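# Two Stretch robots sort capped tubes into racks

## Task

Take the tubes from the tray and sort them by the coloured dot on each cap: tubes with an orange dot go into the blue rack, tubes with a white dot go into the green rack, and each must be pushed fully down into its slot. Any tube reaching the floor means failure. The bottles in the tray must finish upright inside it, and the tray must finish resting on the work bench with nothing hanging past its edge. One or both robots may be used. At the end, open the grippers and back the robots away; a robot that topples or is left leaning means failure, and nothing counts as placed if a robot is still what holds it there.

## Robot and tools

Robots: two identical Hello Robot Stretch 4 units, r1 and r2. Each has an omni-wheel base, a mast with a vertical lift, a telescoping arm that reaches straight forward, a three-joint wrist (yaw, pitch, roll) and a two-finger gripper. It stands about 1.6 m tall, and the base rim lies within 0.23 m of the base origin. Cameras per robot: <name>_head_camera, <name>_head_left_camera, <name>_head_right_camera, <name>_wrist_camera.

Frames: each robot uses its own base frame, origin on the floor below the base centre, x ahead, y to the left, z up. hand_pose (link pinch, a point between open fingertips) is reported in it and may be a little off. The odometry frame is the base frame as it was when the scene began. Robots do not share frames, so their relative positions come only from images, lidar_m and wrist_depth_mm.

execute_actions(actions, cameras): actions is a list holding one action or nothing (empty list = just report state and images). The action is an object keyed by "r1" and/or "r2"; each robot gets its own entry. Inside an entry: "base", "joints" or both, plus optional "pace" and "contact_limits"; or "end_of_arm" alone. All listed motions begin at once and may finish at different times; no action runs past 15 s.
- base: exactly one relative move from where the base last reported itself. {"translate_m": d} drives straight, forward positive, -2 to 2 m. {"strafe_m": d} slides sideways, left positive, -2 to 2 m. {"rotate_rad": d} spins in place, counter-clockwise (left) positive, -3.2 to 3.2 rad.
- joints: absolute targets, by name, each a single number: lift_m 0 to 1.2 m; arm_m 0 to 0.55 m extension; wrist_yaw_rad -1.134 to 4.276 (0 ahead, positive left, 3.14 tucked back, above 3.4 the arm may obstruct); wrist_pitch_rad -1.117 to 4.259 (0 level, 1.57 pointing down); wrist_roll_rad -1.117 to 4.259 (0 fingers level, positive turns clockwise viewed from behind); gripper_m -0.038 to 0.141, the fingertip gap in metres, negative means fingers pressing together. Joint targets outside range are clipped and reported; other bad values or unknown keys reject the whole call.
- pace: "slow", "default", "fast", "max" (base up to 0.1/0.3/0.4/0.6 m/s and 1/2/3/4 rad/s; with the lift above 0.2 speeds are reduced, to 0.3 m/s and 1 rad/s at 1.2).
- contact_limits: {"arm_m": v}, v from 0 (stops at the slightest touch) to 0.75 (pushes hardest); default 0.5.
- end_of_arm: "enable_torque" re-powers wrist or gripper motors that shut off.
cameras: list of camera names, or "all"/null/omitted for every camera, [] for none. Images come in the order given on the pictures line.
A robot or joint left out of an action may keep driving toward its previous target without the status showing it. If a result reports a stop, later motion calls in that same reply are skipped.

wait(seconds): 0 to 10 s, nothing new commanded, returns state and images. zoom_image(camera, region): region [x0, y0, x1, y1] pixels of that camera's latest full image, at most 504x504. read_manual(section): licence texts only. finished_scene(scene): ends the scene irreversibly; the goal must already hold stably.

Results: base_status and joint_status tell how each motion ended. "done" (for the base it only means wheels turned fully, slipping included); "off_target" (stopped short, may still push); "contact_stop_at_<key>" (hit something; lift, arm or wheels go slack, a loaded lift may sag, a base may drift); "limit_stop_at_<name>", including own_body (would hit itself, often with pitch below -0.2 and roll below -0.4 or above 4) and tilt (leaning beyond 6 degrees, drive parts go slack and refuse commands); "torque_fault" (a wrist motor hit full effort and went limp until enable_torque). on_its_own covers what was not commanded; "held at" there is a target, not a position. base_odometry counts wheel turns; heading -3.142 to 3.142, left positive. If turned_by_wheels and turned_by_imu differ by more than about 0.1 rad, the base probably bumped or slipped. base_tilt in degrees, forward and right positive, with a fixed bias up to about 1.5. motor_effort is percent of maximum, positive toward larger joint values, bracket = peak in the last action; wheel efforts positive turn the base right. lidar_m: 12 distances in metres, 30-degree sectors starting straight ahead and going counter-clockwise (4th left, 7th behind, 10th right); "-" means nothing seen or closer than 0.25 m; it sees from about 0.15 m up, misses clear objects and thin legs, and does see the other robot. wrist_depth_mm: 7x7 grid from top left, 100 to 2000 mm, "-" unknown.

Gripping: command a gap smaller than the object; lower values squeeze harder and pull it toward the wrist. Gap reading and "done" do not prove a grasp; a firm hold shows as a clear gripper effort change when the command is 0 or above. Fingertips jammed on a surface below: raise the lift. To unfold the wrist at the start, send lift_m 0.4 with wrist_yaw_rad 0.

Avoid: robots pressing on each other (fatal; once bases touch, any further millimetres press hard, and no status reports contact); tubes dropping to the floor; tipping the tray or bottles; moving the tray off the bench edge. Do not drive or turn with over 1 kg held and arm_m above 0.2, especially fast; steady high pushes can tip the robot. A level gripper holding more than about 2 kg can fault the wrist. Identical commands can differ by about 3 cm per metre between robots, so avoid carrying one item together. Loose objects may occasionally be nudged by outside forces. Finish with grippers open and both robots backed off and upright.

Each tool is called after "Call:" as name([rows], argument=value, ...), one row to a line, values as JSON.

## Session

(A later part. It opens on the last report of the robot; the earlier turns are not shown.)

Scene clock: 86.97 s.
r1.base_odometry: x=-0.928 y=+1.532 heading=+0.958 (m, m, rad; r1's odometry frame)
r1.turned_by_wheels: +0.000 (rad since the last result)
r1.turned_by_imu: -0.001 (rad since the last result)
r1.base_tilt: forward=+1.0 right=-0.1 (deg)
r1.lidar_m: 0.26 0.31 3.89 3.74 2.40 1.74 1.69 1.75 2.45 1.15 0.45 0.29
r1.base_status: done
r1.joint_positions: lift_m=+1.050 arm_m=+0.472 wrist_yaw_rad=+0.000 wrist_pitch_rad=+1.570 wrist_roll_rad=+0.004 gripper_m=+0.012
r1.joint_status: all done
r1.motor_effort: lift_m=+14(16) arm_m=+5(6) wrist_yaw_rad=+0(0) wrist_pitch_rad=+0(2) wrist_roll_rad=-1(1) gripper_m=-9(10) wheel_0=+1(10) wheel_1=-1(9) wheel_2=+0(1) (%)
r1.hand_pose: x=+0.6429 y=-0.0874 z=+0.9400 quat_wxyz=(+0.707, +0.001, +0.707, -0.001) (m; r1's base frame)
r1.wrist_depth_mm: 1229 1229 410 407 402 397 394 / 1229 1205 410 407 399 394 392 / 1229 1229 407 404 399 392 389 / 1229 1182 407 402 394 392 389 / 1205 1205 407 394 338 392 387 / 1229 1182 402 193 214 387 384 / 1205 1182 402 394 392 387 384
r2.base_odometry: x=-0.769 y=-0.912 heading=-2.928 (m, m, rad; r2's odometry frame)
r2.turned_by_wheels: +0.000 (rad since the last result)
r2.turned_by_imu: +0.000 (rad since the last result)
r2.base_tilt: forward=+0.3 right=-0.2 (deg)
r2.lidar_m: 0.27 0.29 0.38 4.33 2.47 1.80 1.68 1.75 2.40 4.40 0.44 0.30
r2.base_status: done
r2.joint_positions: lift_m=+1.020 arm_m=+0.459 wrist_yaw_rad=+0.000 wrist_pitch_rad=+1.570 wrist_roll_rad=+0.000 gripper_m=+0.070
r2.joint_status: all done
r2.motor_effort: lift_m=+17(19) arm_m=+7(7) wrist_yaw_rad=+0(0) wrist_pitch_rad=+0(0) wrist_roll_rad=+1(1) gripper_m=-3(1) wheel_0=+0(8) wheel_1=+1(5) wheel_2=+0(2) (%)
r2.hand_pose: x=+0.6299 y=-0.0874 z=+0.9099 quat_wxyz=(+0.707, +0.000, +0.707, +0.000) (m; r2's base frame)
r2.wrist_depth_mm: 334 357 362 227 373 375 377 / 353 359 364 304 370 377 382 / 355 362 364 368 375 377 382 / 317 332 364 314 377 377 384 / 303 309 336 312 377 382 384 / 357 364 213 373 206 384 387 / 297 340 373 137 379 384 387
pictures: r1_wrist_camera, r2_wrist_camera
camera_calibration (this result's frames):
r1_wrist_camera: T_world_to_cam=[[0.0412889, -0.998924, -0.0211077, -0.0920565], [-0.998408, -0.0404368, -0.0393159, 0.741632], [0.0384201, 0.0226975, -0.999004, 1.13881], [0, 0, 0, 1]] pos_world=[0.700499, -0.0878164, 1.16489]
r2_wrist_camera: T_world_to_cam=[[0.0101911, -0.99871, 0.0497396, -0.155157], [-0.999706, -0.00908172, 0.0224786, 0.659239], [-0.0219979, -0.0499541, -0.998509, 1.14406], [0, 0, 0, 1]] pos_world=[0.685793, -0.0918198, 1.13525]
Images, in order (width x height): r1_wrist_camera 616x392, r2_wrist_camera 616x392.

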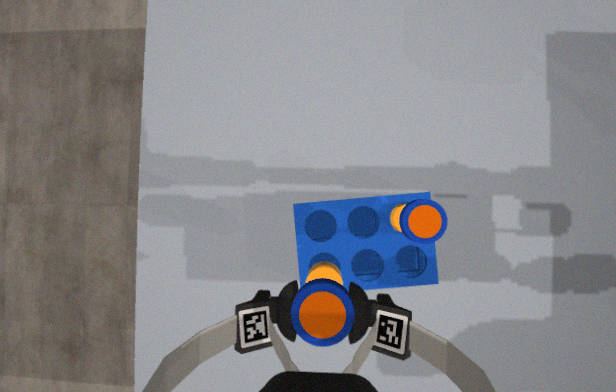

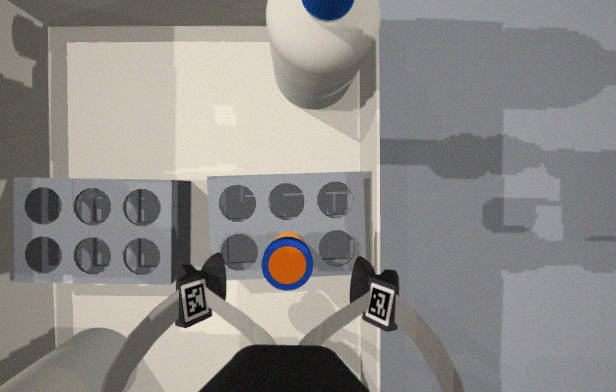

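Call:
execute_actions([
  {"r1": {"joints": {"lift_m": 0.97}, "pace": "slow"}, "r2": {"joints": {"lift_m": 0.975}, "pace": "default"}},
], cameras=["r1_wrist_camera", "r2_wrist_camera"])

Scene clock: 94.97 s.
r1.base_odometry: x=-0.928 y=+1.532 heading=+0.958 (m, m, rad; r1's odometry frame)
r1.turned_by_wheels: +0.000 (rad since the last result)
r1.turned_by_imu: -0.001 (rad since the last result)
r1.base_tilt: forward=+1.0 right=-0.1 (deg)
r1.lidar_m: 0.27 0.31 3.92 3.77 2.41 1.75 1.68 1.77 2.46 1.17 0.42 0.30
r1.base_status: not commanded
r1.joint_positions: lift_m=+0.970 arm_m=+0.472 wrist_yaw_rad=+0.000 wrist_pitch_rad=+1.570 wrist_roll_rad=+0.004 gripper_m=+0.012
r1.joint_status: all done
r1.motor_effort: lift_m=+14(15) arm_m=+5(5) wrist_yaw_rad=-2(1) wrist_pitch_rad=-1(2) wrist_roll_rad=-1(2) gripper_m=-12(11) wheel_0=+1(1) wheel_1=-1(1) wheel_2=+0(0) (%)
r1.hand_pose: x=+0.6429 y=-0.0874 z=+0.8600 quat_wxyz=(+0.707, +0.001, +0.707, -0.001) (m; r1's base frame)
r1.wrist_depth_mm: 1138 332 330 325 322 317 314 / 1138 332 327 324 320 315 314 / 1138 330 325 322 319 315 310 / 1118 329 325 320 312 312 310 / 1138 327 324 289 258 310 309 / 1118 327 324 193 214 310 309 / 1118 324 320 317 310 309 306
r2.base_odometry: x=-0.769 y=-0.912 heading=-2.928 (m, m, rad; r2's odometry frame)
r2.turned_by_wheels: +0.000 (rad since the last result)
r2.turned_by_imu: +0.000 (rad since the last result)
r2.base_tilt: forward=+0.2 right=-0.2 (deg)
r2.lidar_m: 0.26 0.29 0.39 4.33 2.47 1.77 1.69 1.76 2.38 4.40 0.42 0.28
r2.base_status: not commanded
r2.joint_positions: lift_m=+0.975 arm_m=+0.459 wrist_yaw_rad=+0.000 wrist_pitch_rad=+1.570 wrist_roll_rad=+0.000 gripper_m=+0.070
r2.joint_status: all done
r2.motor_effort: lift_m=+17(16) arm_m=+7(8) wrist_yaw_rad=+0(2) wrist_pitch_rad=+1(0) wrist_roll_rad=+1(1) gripper_m=+0(1) wheel_0=+1(1) wheel_1=+1(1) wheel_2=+0(0) (%)
r2.hand_pose: x=+0.6299 y=-0.0874 z=+0.8650 quat_wxyz=(+0.707, +0.000, +0.707, +0.000) (m; r2's base frame)
r2.wrist_depth_mm: 312 317 319 194 327 329 334 / 315 317 320 306 329 332 336 / 315 319 320 324 332 334 336 / 289 290 293 267 332 334 340 / 262 274 265 266 332 336 338 / 317 274 205 268 206 338 342 / 297 322 325 137 330 338 340
pictures: r1_wrist_camera, r2_wrist_camera
camera_calibration (this result's frames):
r1_wrist_camera: T_world_to_cam=[[0.0412889, -0.998924, -0.0211077, -0.0937448], [-0.998408, -0.0404368, -0.0393162, 0.73849], [0.0384203, 0.0226975, -0.999004, 1.05891], [0, 0, 0, 1]] pos_world=[0.700501, -0.0878164, 1.08491]
r2_wrist_camera: T_world_to_cam=[[0.0101908, -0.99871, 0.0497396, -0.152919], [-0.999706, -0.00908148, 0.0224787, 0.660252], [-0.021998, -0.0499541, -0.998509, 1.09914], [0, 0, 0, 1]] pos_world=[0.685795, -0.0918198, 1.09026]
Images, in order (width x height): r1_wrist_camera 616x392, r2_wrist_camera 616x392.

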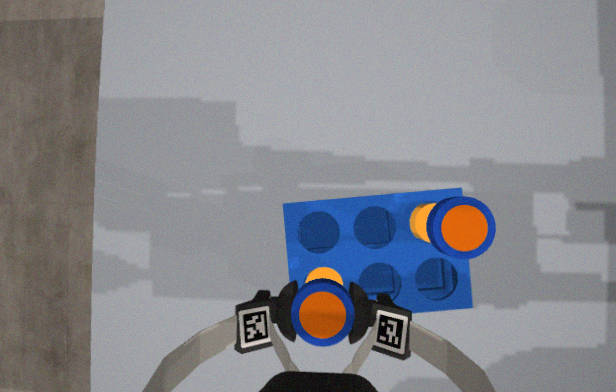

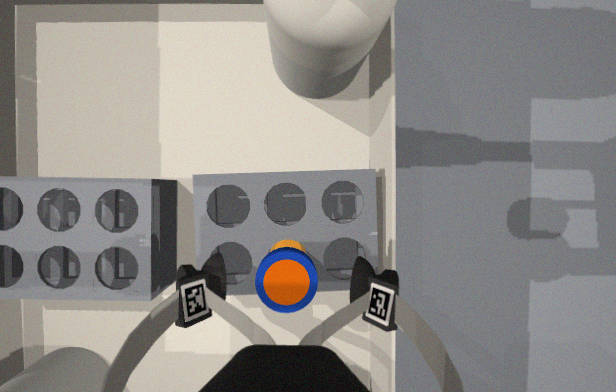

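Call:
execute_actions([
  {"r1": {"joints": {"gripper_m": 0.06}, "pace": "default"}, "r2": {"joints": {"gripper_m": 0.012}, "pace": "default"}},
], cameras=["r1_wrist_camera", "r2_wrist_camera"])

Call:
execute_actions([
  {"r1": {"joints": {"lift_m": 1.1, "arm_m": 0.01}, "pace": "max"}, "r2": {"joints": {"lift_m": 1.1}, "pace": "default"}},
], cameras=["r2_wrist_camera", "r1_head_camera"])

Call:
zoom_image(camera="r2_wrist_camera", region=[190, 160, 400, 320])

Scene clock: 97.27 s.
r1.base_odometry: x=-0.928 y=+1.532 heading=+0.958 (m, m, rad; r1's odometry frame)
r1.turned_by_wheels: +0.000 (rad since the last result)
r1.turned_by_imu: +0.000 (rad since the last result)
r1.base_tilt: forward=+1.0 right=-0.2 (deg)
r1.lidar_m: 0.28 0.30 3.89 3.73 2.40 1.73 1.66 1.76 2.44 1.14 0.45 0.30
r1.base_status: not commanded
r1.joint_positions: lift_m=+0.970 arm_m=+0.472 wrist_yaw_rad=+0.000 wrist_pitch_rad=+1.570 wrist_roll_rad=+0.004 gripper_m=+0.060
r1.joint_status: all done
r1.motor_effort: lift_m=+14(14) arm_m=+5(5) wrist_yaw_rad=-1(1) wrist_pitch_rad=+0(1) wrist_roll_rad=-2(1) gripper_m=-1(11) wheel_0=+1(1) wheel_1=-1(1) wheel_2=+0(0) (%)
r1.hand_pose: x=+0.6429 y=-0.0874 z=+0.8600 quat_wxyz=(+0.707, +0.001, +0.707, -0.001) (m; r1's base frame)
r1.wrist_depth_mm: 1138 334 329 325 320 317 315 / 1138 330 327 325 319 315 314 / 1138 330 327 324 319 315 310 / 1138 330 325 322 312 314 310 / 1138 329 324 290 257 310 309 / 1118 327 324 198 217 310 309 / 1138 325 320 256 312 309 307
r2.base_odometry: x=-0.769 y=-0.912 heading=-2.928 (m, m, rad; r2's odometry frame)
r2.turned_by_wheels: +0.000 (rad since the last result)
r2.turned_by_imu: +0.000 (rad since the last result)
r2.base_tilt: forward=+0.3 right=-0.2 (deg)
r2.lidar_m: 0.27 0.28 0.39 4.31 2.47 1.77 1.67 1.76 2.39 4.41 0.42 0.30
r2.base_status: not commanded
r2.joint_positions: lift_m=+0.975 arm_m=+0.459 wrist_yaw_rad=+0.000 wrist_pitch_rad=+1.570 wrist_roll_rad=+0.000 gripper_m=+0.012
r2.joint_status: all done
r2.motor_effort: lift_m=+16(16) arm_m=+8(8) wrist_yaw_rad=+0(1) wrist_pitch_rad=+0(0) wrist_roll_rad=+1(1) gripper_m=-12(11) wheel_0=+0(1) wheel_1=+1(1) wheel_2=+0(0) (%)
r2.hand_pose: x=+0.6299 y=-0.0874 z=+0.8650 quat_wxyz=(+0.707, +0.000, +0.707, +0.000) (m; r2's base frame)
r2.wrist_depth_mm: 310 315 319 194 325 332 334 / 314 315 319 306 329 332 336 / 314 317 322 325 329 334 336 / 286 289 297 320 330 336 338 / 260 273 264 266 332 338 338 / 315 291 192 200 193 336 340 / 297 320 324 146 330 338 342
pictures: r1_wrist_camera, r2_wrist_camera
camera_calibration (this result's frames):
r1_wrist_camera: T_world_to_cam=[[0.0412887, -0.998924, -0.0211077, -0.0937448], [-0.998408, -0.0404366, -0.0393159, 0.738493], [0.0384201, 0.0226975, -0.999004, 1.05891], [0, 0, 0, 1]] pos_world=[0.700505, -0.0878164, 1.08491]
r2_wrist_camera: T_world_to_cam=[[0.010191, -0.99871, 0.0497396, -0.15292], [-0.999706, -0.00908166, 0.0224787, 0.660252], [-0.021998, -0.0499541, -0.998509, 1.09914], [0, 0, 0, 1]] pos_world=[0.685795, -0.0918198, 1.09026]
Images, in order (width x height): r1_wrist_camera 616x392, r2_wrist_camera 616x392.

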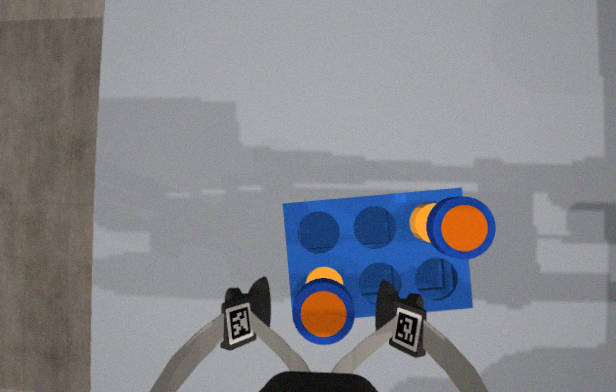

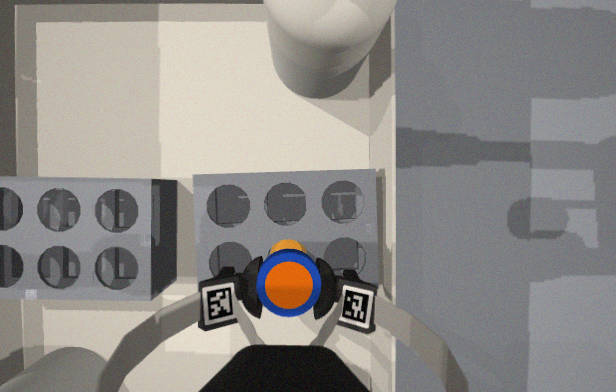

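Scene clock: 99.17 s.
r1.base_odometry: x=-0.928 y=+1.532 heading=+0.958 (m, m, rad; r1's odometry frame)
r1.turned_by_wheels: +0.000 (rad since the last result)
r1.turned_by_imu: +0.000 (rad since the last result)
r1.base_tilt: forward=+1.1 right=-0.1 (deg)
r1.lidar_m: 0.28 0.31 3.90 3.74 2.34 1.72 1.68 1.74 2.41 1.15 0.43 0.29
r1.base_status: not commanded
r1.joint_positions: lift_m=+1.100 arm_m=+0.011 wrist_yaw_rad=+0.000 wrist_pitch_rad=+1.570 wrist_roll_rad=+0.004 gripper_m=+0.060
r1.joint_status: all done
r1.motor_effort: lift_m=+20(25) arm_m=-5(7) wrist_yaw_rad=+0(1) wrist_pitch_rad=-1(0) wrist_roll_rad=-1(1) gripper_m=-2(4) wheel_0=+1(1) wheel_1=-1(1) wheel_2=+0(0) (%)
r1.hand_pose: x=+0.1820 y=-0.0874 z=+0.9895 quat_wxyz=(+0.707, +0.002, +0.707, -0.002) (m; r1's base frame)
r1.wrist_depth_mm: 1281 1281 469 462 455 445 442 / 1281 1281 462 455 452 449 442 / 1281 1255 462 455 452 445 439 / 1281 1255 1255 1255 1229 1205 1182 / 1281 1255 1229 1008 1205 1182 1182 / 1281 1255 1025 991 217 1182 1182 / 1255 1255 1229 715 1160 1182 1160
r2.base_odometry: x=-0.769 y=-0.912 heading=-2.928 (m, m, rad; r2's odometry frame)
r2.turned_by_wheels: +0.000 (rad since the last result)
r2.turned_by_imu: +0.000 (rad since the last result)
r2.base_tilt: forward=+0.3 right=-0.3 (deg)
r2.lidar_m: 0.28 0.28 0.39 4.34 2.44 1.78 1.67 1.77 2.39 4.39 0.43 0.29
r2.base_status: not commanded
r2.joint_positions: lift_m=+1.100 arm_m=+0.459 wrist_yaw_rad=+0.000 wrist_pitch_rad=+1.570 wrist_roll_rad=+0.000 gripper_m=+0.012
r2.joint_status: all done
r2.motor_effort: lift_m=+22(25) arm_m=+7(7) wrist_yaw_rad=+0(1) wrist_pitch_rad=+0(0) wrist_roll_rad=+1(1) gripper_m=-14(10) wheel_0=+1(1) wheel_1=+1(1) wheel_2=+0(0) (%)
r2.hand_pose: x=+0.6299 y=-0.0874 z=+0.9895 quat_wxyz=(+0.707, +0.000, +0.707, +0.000) (m; r2's base frame)
r2.wrist_depth_mm: 436 421 427 307 452 459 459 / 427 439 442 319 455 455 462 / 424 436 442 445 455 462 459 / 427 384 439 445 452 462 466 / 424 410 436 392 455 466 466 / 424 436 192 200 193 462 466 / 314 325 449 146 462 466 469
pictures: r1_head_camera, r2_wrist_camera
camera_calibration (this result's frames):
r2_wrist_camera: T_world_to_cam=[[0.0101907, -0.99871, 0.0497396, -0.159113], [-0.999706, -0.00908136, 0.0224786, 0.657455], [-0.0219979, -0.0499541, -0.998509, 1.22348], [0, 0, 0, 1]] pos_world=[0.685798, -0.0918198, 1.21479]
Images, in order (width x height): r1_head_camera 420x560, r2_wrist_camera 616x392.

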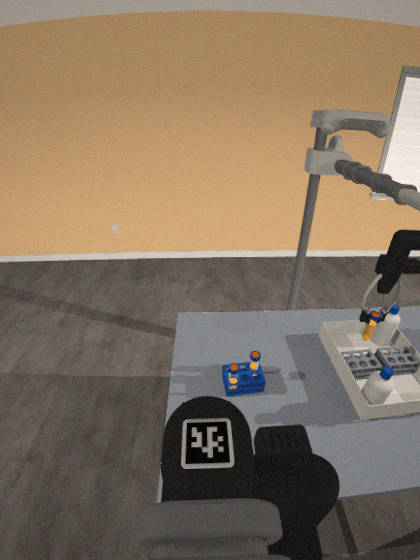

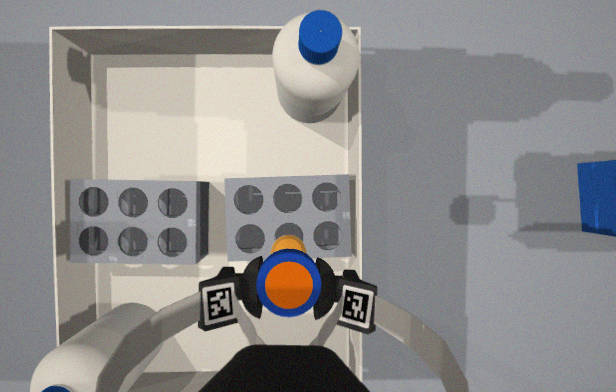

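Region (190, 160, 400, 320) of r2_wrist_camera's 616x392 image, scaled by 2.400; it fills the top 384 rows of this view, and the rest is white.

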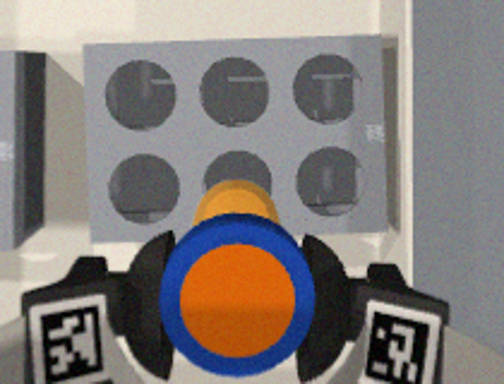

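Call:
execute_actions([
  {"r1": {"base": {"translate_m": -0.3}, "pace": "fast"}, "r2": {"base": {"strafe_m": -0.465}, "joints": {"arm_m": 0.504, "lift_m": 1.12}, "pace": "default"}},
], cameras=["r2_wrist_camera"])

Call:
zoom_image(camera="r2_wrist_camera", region=[150, 150, 360, 310])

Scene clock: 103.70 s.
r1.base_odometry: x=-1.101 y=+1.287 heading=+0.957 (m, m, rad; r1's odometry frame)
r1.turned_by_wheels: +0.000 (rad since the last result)
r1.turned_by_imu: -0.002 (rad since the last result)
r1.base_tilt: forward=+0.9 right=+0.0 (deg)
r1.lidar_m: 0.58 3.52 3.89 3.75 1.98 1.38 1.37 1.43 1.99 4.98 0.82 0.62
r1.base_status: done
r1.joint_positions: lift_m=+1.100 arm_m=+0.011 wrist_yaw_rad=+0.000 wrist_pitch_rad=+1.570 wrist_roll_rad=+0.004 gripper_m=+0.060
r1.joint_status: not commanded
r1.motor_effort: lift_m=+20(20) arm_m=-5(5) wrist_yaw_rad=+0(1) wrist_pitch_rad=-1(2) wrist_roll_rad=-2(2) gripper_m=-2(2) wheel_0=-2(8) wheel_1=-1(7) wheel_2=-2(8) (%)
r1.hand_pose: x=+0.1820 y=-0.0874 z=+0.9895 quat_wxyz=(+0.707, +0.002, +0.707, -0.002) (m; r1's base frame)
r1.wrist_depth_mm: 1308 1281 1255 1229 1229 1205 1205 / 1281 1281 1255 1229 1229 1205 1205 / 1308 1281 1255 1229 1205 1182 1205 / 1281 1255 1255 1229 1205 1182 1182 / 1255 1255 1229 1008 1205 1182 1182 / 1255 1255 1025 991 217 1182 1160 / 1255 1255 1229 715 1182 1182 1160
r2.base_odometry: x=-0.867 y=-0.458 heading=-2.928 (m, m, rad; r2's odometry frame)
r2.turned_by_wheels: +0.000 (rad since the last result)
r2.turned_by_imu: +0.002 (rad since the last result)
r2.base_tilt: forward=+0.3 right=-0.3 (deg)
r2.lidar_m: 0.27 0.30 0.41 1.10 2.41 1.77 1.69 1.76 2.38 3.93 4.05 0.30
r2.base_status: done
r2.joint_positions: lift_m=+1.120 arm_m=+0.503 wrist_yaw_rad=+0.000 wrist_pitch_rad=+1.570 wrist_roll_rad=+0.000 gripper_m=+0.012
r2.joint_status: all done
r2.motor_effort: lift_m=+21(22) arm_m=+7(8) wrist_yaw_rad=+0(0) wrist_pitch_rad=+0(0) wrist_roll_rad=+1(1) gripper_m=-13(11) wheel_0=+0(10) wheel_1=+2(6) wheel_2=+0(1) (%)
r2.hand_pose: x=+0.6738 y=-0.0874 z=+1.0096 quat_wxyz=(+0.707, +0.000, +0.707, +0.000) (m; r2's base frame)
r2.wrist_depth_mm: 452 459 462 466 473 1229 1255 / 455 462 462 469 469 1255 1255 / 459 459 466 473 473 1255 1255 / 462 459 459 466 477 1255 1281 / 459 466 413 410 477 1255 1281 / 462 462 192 198 193 1281 1281 / 466 469 469 146 480 1281 1255
pictures: r2_wrist_camera
camera_calibration (this result's frames):
r2_wrist_camera: T_world_to_cam=[[0.0100252, -0.998712, 0.0497385, -0.160448], [-0.999705, -0.00891029, 0.0225869, 0.700876], [-0.0221147, -0.0499503, -0.998507, 1.24458], [0, 0, 0, 1]] pos_world=[0.729801, -0.0918294, 1.23488]
Images, in order (width x height): r2_wrist_camera 616x392.

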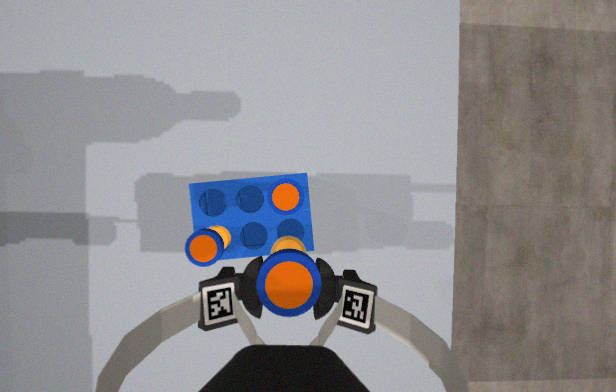

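Region (150, 150, 360, 310) of r2_wrist_camera's 616x392 image, scaled by 2.400; it fills the top 384 rows of this view, and the rest is white.

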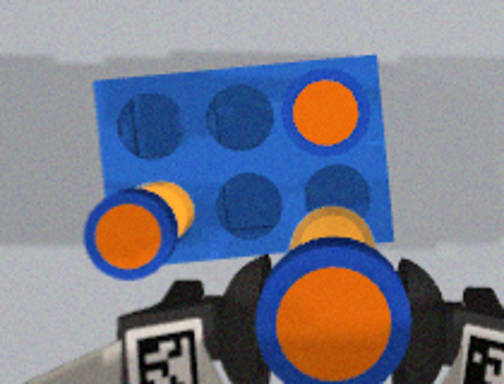

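Call:
execute_actions([
  {"r2": {"base": {"strafe_m": -0.0015}, "joints": {"arm_m": 0.507, "lift_m": 1.05}, "pace": "default"}},
], cameras=["r2_wrist_camera"])

Call:
zoom_image(camera="r2_wrist_camera", region=[150, 150, 360, 310])

Scene clock: 105.83 s.
r1.base_odometry: x=-1.101 y=+1.287 heading=+0.957 (m, m, rad; r1's odometry frame)
r1.turned_by_wheels: +0.000 (rad since the last result)
r1.turned_by_imu: +0.000 (rad since the last result)
r1.base_tilt: forward=+0.9 right=-0.1 (deg)
r1.lidar_m: 0.60 3.49 3.90 3.74 1.99 1.44 1.36 1.46 2.00 4.98 0.86 0.62
r1.base_status: not commanded
r1.joint_positions: lift_m=+1.100 arm_m=+0.011 wrist_yaw_rad=+0.000 wrist_pitch_rad=+1.570 wrist_roll_rad=+0.004 gripper_m=+0.060
r1.joint_status: not commanded
r1.motor_effort: lift_m=+20(20) arm_m=-5(6) wrist_yaw_rad=+0(0) wrist_pitch_rad=+0(1) wrist_roll_rad=-2(2) gripper_m=+1(3) wheel_0=-2(2) wheel_1=-1(0) wheel_2=-2(2) (%)
r1.hand_pose: x=+0.1820 y=-0.0874 z=+0.9895 quat_wxyz=(+0.707, +0.002, +0.707, -0.002) (m; r1's base frame)
r1.wrist_depth_mm: 1308 1281 1255 1255 1229 1205 1182 / 1281 1255 1255 1255 1229 1205 1182 / 1281 1255 1255 1229 1205 1205 1205 / 1281 1255 1255 1229 1229 1160 1205 / 1281 1229 1229 1008 1205 1205 1160 / 1255 1281 1025 1008 217 1182 1182 / 1255 1255 1229 715 1182 1160 1160
r2.base_odometry: x=-0.867 y=-0.456 heading=-2.927 (m, m, rad; r2's odometry frame)
r2.turned_by_wheels: +0.000 (rad since the last result)
r2.turned_by_imu: +0.000 (rad since the last result)
r2.base_tilt: forward=+0.3 right=-0.2 (deg)
r2.lidar_m: 0.27 0.31 0.40 1.09 2.42 1.76 1.69 1.74 2.38 3.93 4.05 0.30
r2.base_status: done
r2.joint_positions: lift_m=+1.050 arm_m=+0.506 wrist_yaw_rad=+0.000 wrist_pitch_rad=+1.570 wrist_roll_rad=+0.000 gripper_m=+0.012
r2.joint_status: all done
r2.motor_effort: lift_m=+16(19) arm_m=+7(8) wrist_yaw_rad=+0(2) wrist_pitch_rad=+0(0) wrist_roll_rad=+1(1) gripper_m=-12(13) wheel_0=+1(5) wheel_1=+2(4) wheel_2=+0(1) (%)
r2.hand_pose: x=+0.6768 y=-0.0874 z=+0.9399 quat_wxyz=(+0.707, +0.000, +0.707, +0.000) (m; r2's base frame)
r2.wrist_depth_mm: 387 392 394 397 399 407 1182 / 387 392 397 399 402 410 1182 / 389 392 399 399 404 407 1160 / 392 394 392 399 404 1182 1182 / 392 399 340 342 410 1182 1182 / 394 397 191 198 193 1182 1182 / 397 397 404 146 410 1182 1182
pictures: r2_wrist_camera
camera_calibration (this result's frames):
r2_wrist_camera: T_world_to_cam=[[0.0100026, -0.998712, 0.0497385, -0.156998], [-0.999705, -0.00888735, 0.0225927, 0.705415], [-0.0221215, -0.0499498, -0.998507, 1.1751], [0, 0, 0, 1]] pos_world=[0.732773, -0.0918307, 1.16521]
Images, in order (width x height): r2_wrist_camera 616x392.

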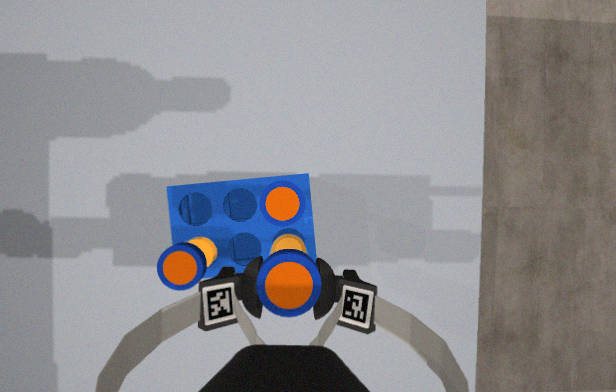

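Region (150, 150, 360, 310) of r2_wrist_camera's 616x392 image, scaled by 2.400; it fills the top 384 rows of this view, and the rest is white.

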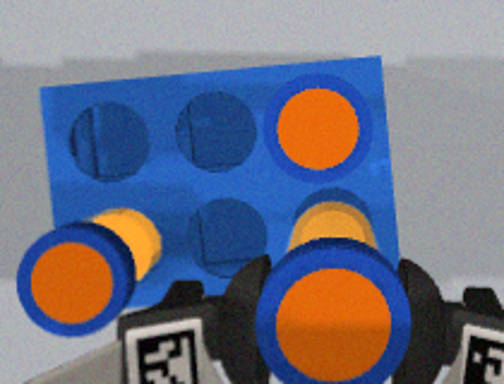

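Call:
execute_actions([
  {"r2": {"joints": {"lift_m": 0.972}, "pace": "slow"}},
], cameras=["r2_wrist_camera"])

Call:
execute_actions([
  {"r2": {"joints": {"gripper_m": 0.052}, "pace": "default"}},
], cameras=["r2_wrist_camera"])

Scene clock: 108.23 s.
r1.base_odometry: x=-1.101 y=+1.287 heading=+0.957 (m, m, rad; r1's odometry frame)
r1.turned_by_wheels: +0.000 (rad since the last result)
r1.turned_by_imu: +0.000 (rad since the last result)
r1.base_tilt: forward=+1.0 right=+0.0 (deg)
r1.lidar_m: 0.58 3.49 3.89 3.76 1.97 1.43 1.38 1.43 2.00 4.99 0.86 0.62
r1.base_status: not commanded
r1.joint_positions: lift_m=+1.100 arm_m=+0.011 wrist_yaw_rad=+0.000 wrist_pitch_rad=+1.570 wrist_roll_rad=+0.004 gripper_m=+0.060
r1.joint_status: not commanded
r1.motor_effort: lift_m=+20(20) arm_m=-5(5) wrist_yaw_rad=-1(1) wrist_pitch_rad=-1(1) wrist_roll_rad=-2(2) gripper_m=-2(4) wheel_0=-2(2) wheel_1=-1(1) wheel_2=-2(2) (%)
r1.hand_pose: x=+0.1820 y=-0.0874 z=+0.9895 quat_wxyz=(+0.707, +0.002, +0.707, -0.002) (m; r1's base frame)
r1.wrist_depth_mm: 1281 1255 1255 1255 1229 1205 1182 / 1281 1255 1255 1229 1229 1205 1205 / 1255 1255 1255 1229 1229 1205 1182 / 1281 1281 1229 1229 1205 1205 1182 / 1255 1255 1229 1008 1205 1182 1160 / 1281 1255 1008 1008 218 1182 1182 / 1255 1255 1205 715 1182 1160 1160
r2.base_odometry: x=-0.867 y=-0.456 heading=-2.927 (m, m, rad; r2's odometry frame)
r2.turned_by_wheels: +0.000 (rad since the last result)
r2.turned_by_imu: +0.000 (rad since the last result)
r2.base_tilt: forward=+0.2 right=-0.1 (deg)
r2.lidar_m: 0.27 0.29 0.38 1.11 2.41 1.75 1.68 1.75 2.38 3.94 4.07 0.28
r2.base_status: not commanded
r2.joint_positions: lift_m=+0.972 arm_m=+0.506 wrist_yaw_rad=+0.000 wrist_pitch_rad=+1.570 wrist_roll_rad=+0.000 gripper_m=+0.012
r2.joint_status: all done
r2.motor_effort: lift_m=+17(17) arm_m=+8(7) wrist_yaw_rad=+1(2) wrist_pitch_rad=+0(1) wrist_roll_rad=+1(1) gripper_m=-12(11) wheel_0=+1(1) wheel_1=+2(2) wheel_2=+0(0) (%)
r2.hand_pose: x=+0.6768 y=-0.0874 z=+0.8620 quat_wxyz=(+0.707, +0.000, +0.707, +0.000) (m; r2's base frame)
r2.wrist_depth_mm: 310 315 317 320 325 329 1078 / 314 319 320 322 324 329 1098 / 315 317 320 324 327 329 1118 / 317 319 294 266 329 330 1098 / 315 317 263 216 329 330 1098 / 317 202 192 199 192 334 1138 / 319 322 325 146 330 334 1138
pictures: r2_wrist_camera
camera_calibration (this result's frames):
r2_wrist_camera: T_world_to_cam=[[0.0100025, -0.998712, 0.0497385, -0.15312], [-0.999705, -0.00888728, 0.0225928, 0.707179], [-0.0221217, -0.0499498, -0.998507, 1.09725], [0, 0, 0, 1]] pos_world=[0.732775, -0.0918307, 1.08725]
Images, in order (width x height): r2_wrist_camera 616x392.

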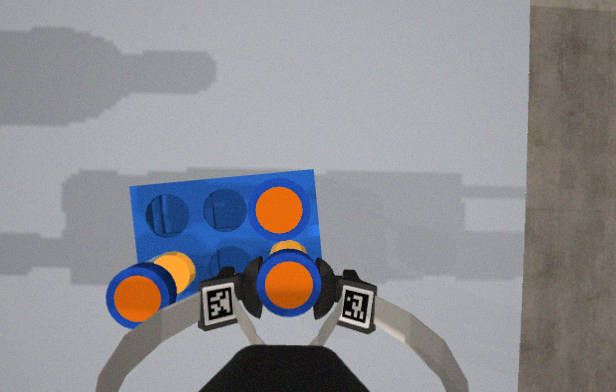

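Scene clock: 109.43 s.
r1.base_odometry: x=-1.101 y=+1.287 heading=+0.957 (m, m, rad; r1's odometry frame)
r1.turned_by_wheels: +0.000 (rad since the last result)
r1.turned_by_imu: +0.000 (rad since the last result)
r1.base_tilt: forward=+0.9 right=-0.2 (deg)
r1.lidar_m: 0.56 3.49 3.89 3.74 1.97 1.42 1.38 1.45 2.00 4.98 0.88 0.63
r1.base_status: not commanded
r1.joint_positions: lift_m=+1.100 arm_m=+0.011 wrist_yaw_rad=+0.000 wrist_pitch_rad=+1.570 wrist_roll_rad=+0.004 gripper_m=+0.060
r1.joint_status: not commanded
r1.motor_effort: lift_m=+20(20) arm_m=-5(5) wrist_yaw_rad=+0(1) wrist_pitch_rad=-1(0) wrist_roll_rad=-2(2) gripper_m=-3(0) wheel_0=-2(2) wheel_1=-1(1) wheel_2=-2(2) (%)
r1.hand_pose: x=+0.1820 y=-0.0874 z=+0.9895 quat_wxyz=(+0.707, +0.002, +0.707, -0.002) (m; r1's base frame)
r1.wrist_depth_mm: 1281 1255 1255 1255 1229 1205 1182 / 1281 1255 1255 1229 1229 1205 1182 / 1281 1255 1255 1229 1229 1205 1182 / 1255 1255 1229 1229 1205 1205 1182 / 1255 1255 1255 991 1229 1182 1160 / 1281 1255 1008 991 218 1182 1160 / 1229 1255 1205 715 1182 1182 1160
r2.base_odometry: x=-0.867 y=-0.456 heading=-2.927 (m, m, rad; r2's odometry frame)
r2.turned_by_wheels: +0.000 (rad since the last result)
r2.turned_by_imu: +0.000 (rad since the last result)
r2.base_tilt: forward=+0.3 right=-0.2 (deg)
r2.lidar_m: 0.26 0.29 0.41 1.09 2.41 1.76 1.68 1.73 2.36 3.94 4.05 0.32
r2.base_status: not commanded
r2.joint_positions: lift_m=+0.972 arm_m=+0.506 wrist_yaw_rad=+0.000 wrist_pitch_rad=+1.570 wrist_roll_rad=+0.000 gripper_m=+0.052
r2.joint_status: all done
r2.motor_effort: lift_m=+17(17) arm_m=+8(7) wrist_yaw_rad=+2(1) wrist_pitch_rad=+0(1) wrist_roll_rad=+1(1) gripper_m=-4(12) wheel_0=+1(1) wheel_1=+2(2) wheel_2=+0(0) (%)
r2.hand_pose: x=+0.6768 y=-0.0874 z=+0.8620 quat_wxyz=(+0.707, +0.000, +0.707, +0.000) (m; r2's base frame)
r2.wrist_depth_mm: 312 315 317 322 324 327 1098 / 312 315 317 324 327 330 1098 / 315 319 320 322 327 330 1118 / 317 319 290 264 329 332 1138 / 315 317 263 265 329 334 1118 / 319 202 198 325 204 332 1138 / 319 320 324 138 330 334 1118
pictures: r2_wrist_camera
camera_calibration (this result's frames):
r2_wrist_camera: T_world_to_cam=[[0.0100028, -0.998712, 0.0497385, -0.15312], [-0.999705, -0.00888752, 0.0225927, 0.70718], [-0.0221215, -0.0499498, -0.998507, 1.09725], [0, 0, 0, 1]] pos_world=[0.732776, -0.0918307, 1.08725]
Images, in order (width x height): r2_wrist_camera 616x392.

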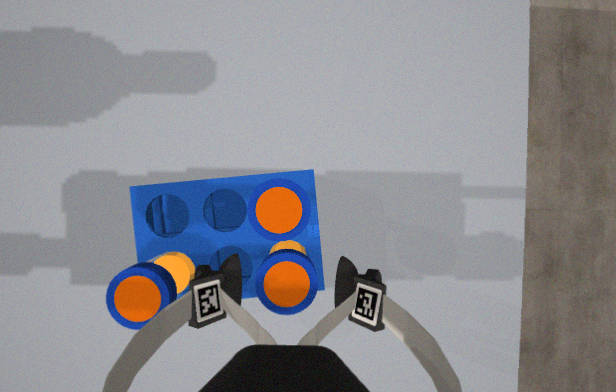

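Call:
execute_actions([
  {"r2": {"joints": {"lift_m": 1.06}, "pace": "fast"}},
], cameras=["r2_wrist_camera"])

Call:
execute_actions([
  {"r2": {"base": {"translate_m": -0.2}, "joints": {"lift_m": 1.1, "arm_m": 0.01}, "pace": "max"}},
], cameras=["r1_head_camera", "r2_head_camera", "r2_head_left_camera"])

Scene clock: 111.23 s.
r1.base_odometry: x=-1.101 y=+1.287 heading=+0.957 (m, m, rad; r1's odometry frame)
r1.turned_by_wheels: +0.000 (rad since the last result)
r1.turned_by_imu: +0.000 (rad since the last result)
r1.base_tilt: forward=+0.9 right=-0.2 (deg)
r1.lidar_m: 0.57 3.49 3.89 3.74 1.96 1.40 1.38 1.46 2.02 4.99 0.85 0.61
r1.base_status: not commanded
r1.joint_positions: lift_m=+1.100 arm_m=+0.011 wrist_yaw_rad=+0.000 wrist_pitch_rad=+1.570 wrist_roll_rad=+0.004 gripper_m=+0.060
r1.joint_status: not commanded
r1.motor_effort: lift_m=+20(20) arm_m=-5(5) wrist_yaw_rad=-2(0) wrist_pitch_rad=+0(1) wrist_roll_rad=-2(2) gripper_m=-3(6) wheel_0=-2(2) wheel_1=-1(1) wheel_2=-2(2) (%)
r1.hand_pose: x=+0.1820 y=-0.0874 z=+0.9895 quat_wxyz=(+0.707, +0.002, +0.707, -0.002) (m; r1's base frame)
r1.wrist_depth_mm: 1308 1281 1255 1255 1255 1205 1182 / 1255 1255 1255 1229 1229 1205 1182 / 1281 1281 1255 1229 1229 1205 1182 / 1281 1281 1255 1229 1205 1205 1182 / 1281 1255 1229 1008 1205 1182 1182 / 1255 1229 1008 991 217 1182 1182 / 1255 1229 1229 715 1182 1182 1160
r2.base_odometry: x=-0.867 y=-0.456 heading=-2.927 (m, m, rad; r2's odometry frame)
r2.turned_by_wheels: +0.000 (rad since the last result)
r2.turned_by_imu: +0.000 (rad since the last result)
r2.base_tilt: forward=+0.2 right=-0.2 (deg)
r2.lidar_m: 0.27 0.29 0.40 1.08 2.42 1.75 1.68 1.76 2.38 3.93 4.07 0.31
r2.base_status: not commanded
r2.joint_positions: lift_m=+1.060 arm_m=+0.506 wrist_yaw_rad=+0.000 wrist_pitch_rad=+1.570 wrist_roll_rad=+0.000 gripper_m=+0.052
r2.joint_status: all done
r2.motor_effort: lift_m=+22(27) arm_m=+7(8) wrist_yaw_rad=-1(1) wrist_pitch_rad=+0(0) wrist_roll_rad=+1(1) gripper_m=-3(3) wheel_0=+1(1) wheel_1=+2(2) wheel_2=+0(0) (%)
r2.hand_pose: x=+0.6768 y=-0.0874 z=+0.9495 quat_wxyz=(+0.707, +0.000, +0.707, +0.000) (m; r2's base frame)
r2.wrist_depth_mm: 397 402 402 407 413 1160 1182 / 399 402 404 410 415 1160 1205 / 399 399 404 407 415 1182 1182 / 399 407 402 413 415 1182 1205 / 399 404 349 353 418 1205 1205 / 402 410 198 415 203 1205 1229 / 407 407 413 138 424 1229 1205
pictures: r2_wrist_camera
camera_calibration (this result's frames):
r2_wrist_camera: T_world_to_cam=[[0.0100026, -0.998712, 0.0497385, -0.157475], [-0.999705, -0.00888741, 0.0225928, 0.705205], [-0.0221216, -0.0499498, -0.998507, 1.18468], [0, 0, 0, 1]] pos_world=[0.732779, -0.0918307, 1.17481]
Images, in order (width x height): r2_wrist_camera 616x392.

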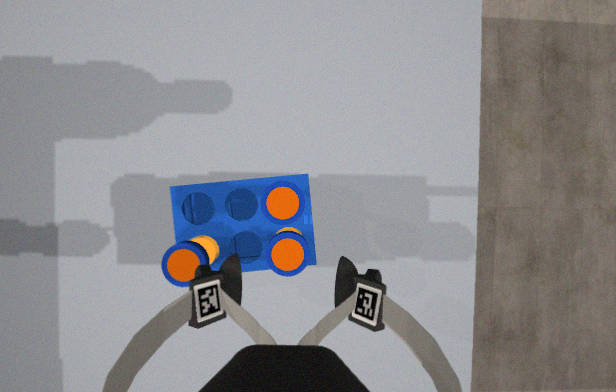

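Scene clock: 113.20 s.
r1.base_odometry: x=-1.101 y=+1.287 heading=+0.957 (m, m, rad; r1's odometry frame)
r1.turned_by_wheels: +0.000 (rad since the last result)
r1.turned_by_imu: +0.000 (rad since the last result)
r1.base_tilt: forward=+1.0 right=-0.2 (deg)
r1.lidar_m: 0.58 3.51 3.88 3.75 1.98 1.42 1.40 1.44 2.02 5.00 0.85 0.62
r1.base_status: not commanded
r1.joint_positions: lift_m=+1.100 arm_m=+0.011 wrist_yaw_rad=+0.000 wrist_pitch_rad=+1.570 wrist_roll_rad=+0.004 gripper_m=+0.060
r1.joint_status: not commanded
r1.motor_effort: lift_m=+20(20) arm_m=-5(5) wrist_yaw_rad=+0(0) wrist_pitch_rad=+0(1) wrist_roll_rad=-2(1) gripper_m=-3(1) wheel_0=-2(2) wheel_1=-1(1) wheel_2=-2(2) (%)
r1.hand_pose: x=+0.1820 y=-0.0874 z=+0.9895 quat_wxyz=(+0.707, +0.002, +0.707, -0.002) (m; r1's base frame)
r1.wrist_depth_mm: 1308 1255 1255 1229 1229 1205 1205 / 1281 1255 1229 1229 1229 1205 1205 / 1281 1281 1255 1229 1205 1205 1182 / 1281 1255 1229 1229 1229 1182 1182 / 1281 1255 1229 1008 1205 1182 1160 / 1255 1255 1008 991 217 1182 1182 / 1255 1229 1229 715 1205 1182 1160
r2.base_odometry: x=-0.672 y=-0.414 heading=-2.927 (m, m, rad; r2's odometry frame)
r2.turned_by_wheels: +0.000 (rad since the last result)
r2.turned_by_imu: +0.001 (rad since the last result)
r2.base_tilt: forward=+0.3 right=-0.1 (deg)
r2.lidar_m: 0.47 0.49 0.69 4.80 2.17 1.55 1.48 1.54 2.08 3.94 4.08 0.52
r2.base_status: done
r2.joint_positions: lift_m=+1.100 arm_m=+0.011 wrist_yaw_rad=+0.000 wrist_pitch_rad=+1.570 wrist_roll_rad=+0.000 gripper_m=+0.052
r2.joint_status: all done
r2.motor_effort: lift_m=+20(23) arm_m=-7(8) wrist_yaw_rad=+2(0) wrist_pitch_rad=-1(1) wrist_roll_rad=+1(0) gripper_m=-2(5) wheel_0=+0(8) wheel_1=-1(3) wheel_2=+0(10) (%)
r2.hand_pose: x=+0.1823 y=-0.0874 z=+0.9897 quat_wxyz=(+0.707, +0.000, +0.707, +0.000) (m; r2's base frame)
r2.wrist_depth_mm: 1160 1160 1182 1205 1205 1229 1229 / 1182 1160 1205 1205 1229 1229 1255 / 1160 1182 1160 1182 1229 1229 1229 / 1182 1205 1182 1205 1205 1255 1229 / 1182 1182 1008 1008 1205 1255 1255 / 1182 1205 198 1008 204 1229 1229 / 1182 1205 1205 138 1205 1229 1255
pictures: r1_head_camera, r2_head_camera, r2_head_left_camera
Images, in order (width x height): r1_head_camera 420x560, r2_head_camera 420x560, r2_head_left_camera 420x672.

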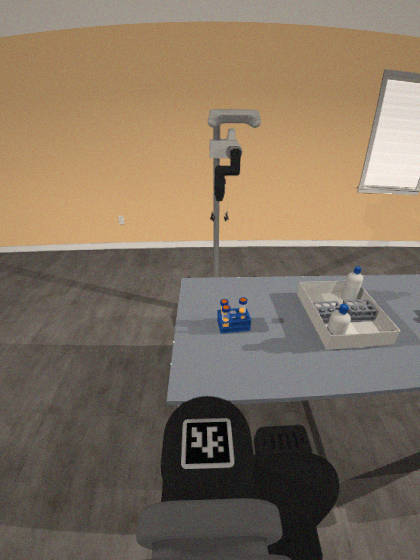

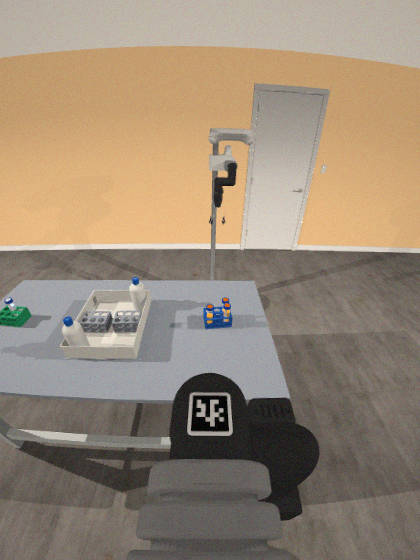

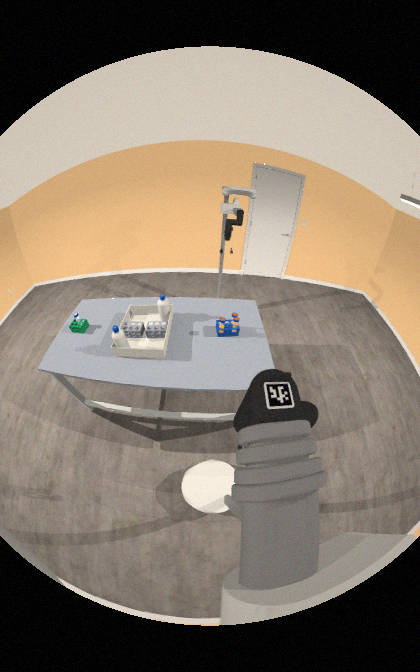

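Call:
zoom_image(camera="r2_head_camera", region=[0, 265, 270, 375])

Call:
zoom_image(camera="r1_head_camera", region=[180, 270, 300, 350])

Region (0, 265, 270, 375) of r2_head_camera's 420x560 image, scaled by 1.867, with more detail than that image has; it fills the top 205 rows of this view, and the rest is white.

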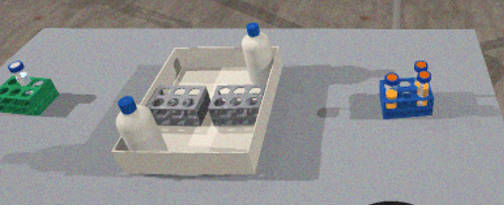

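Region (180, 270, 300, 350) of r1_head_camera's 420x560 image, scaled by 4.200, with more detail than that image has.

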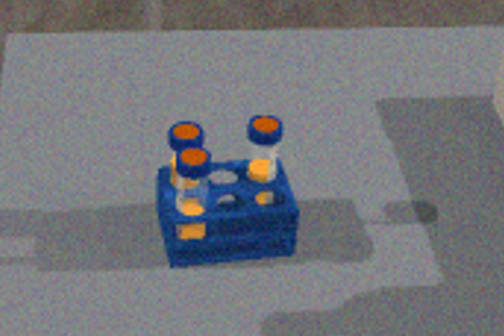

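All four tubes are seated in the matching racks, the bottles are upright in the tray, and both robots are clear.

Call:
finished_scene(scene=2)

The scene is finished: the task was done.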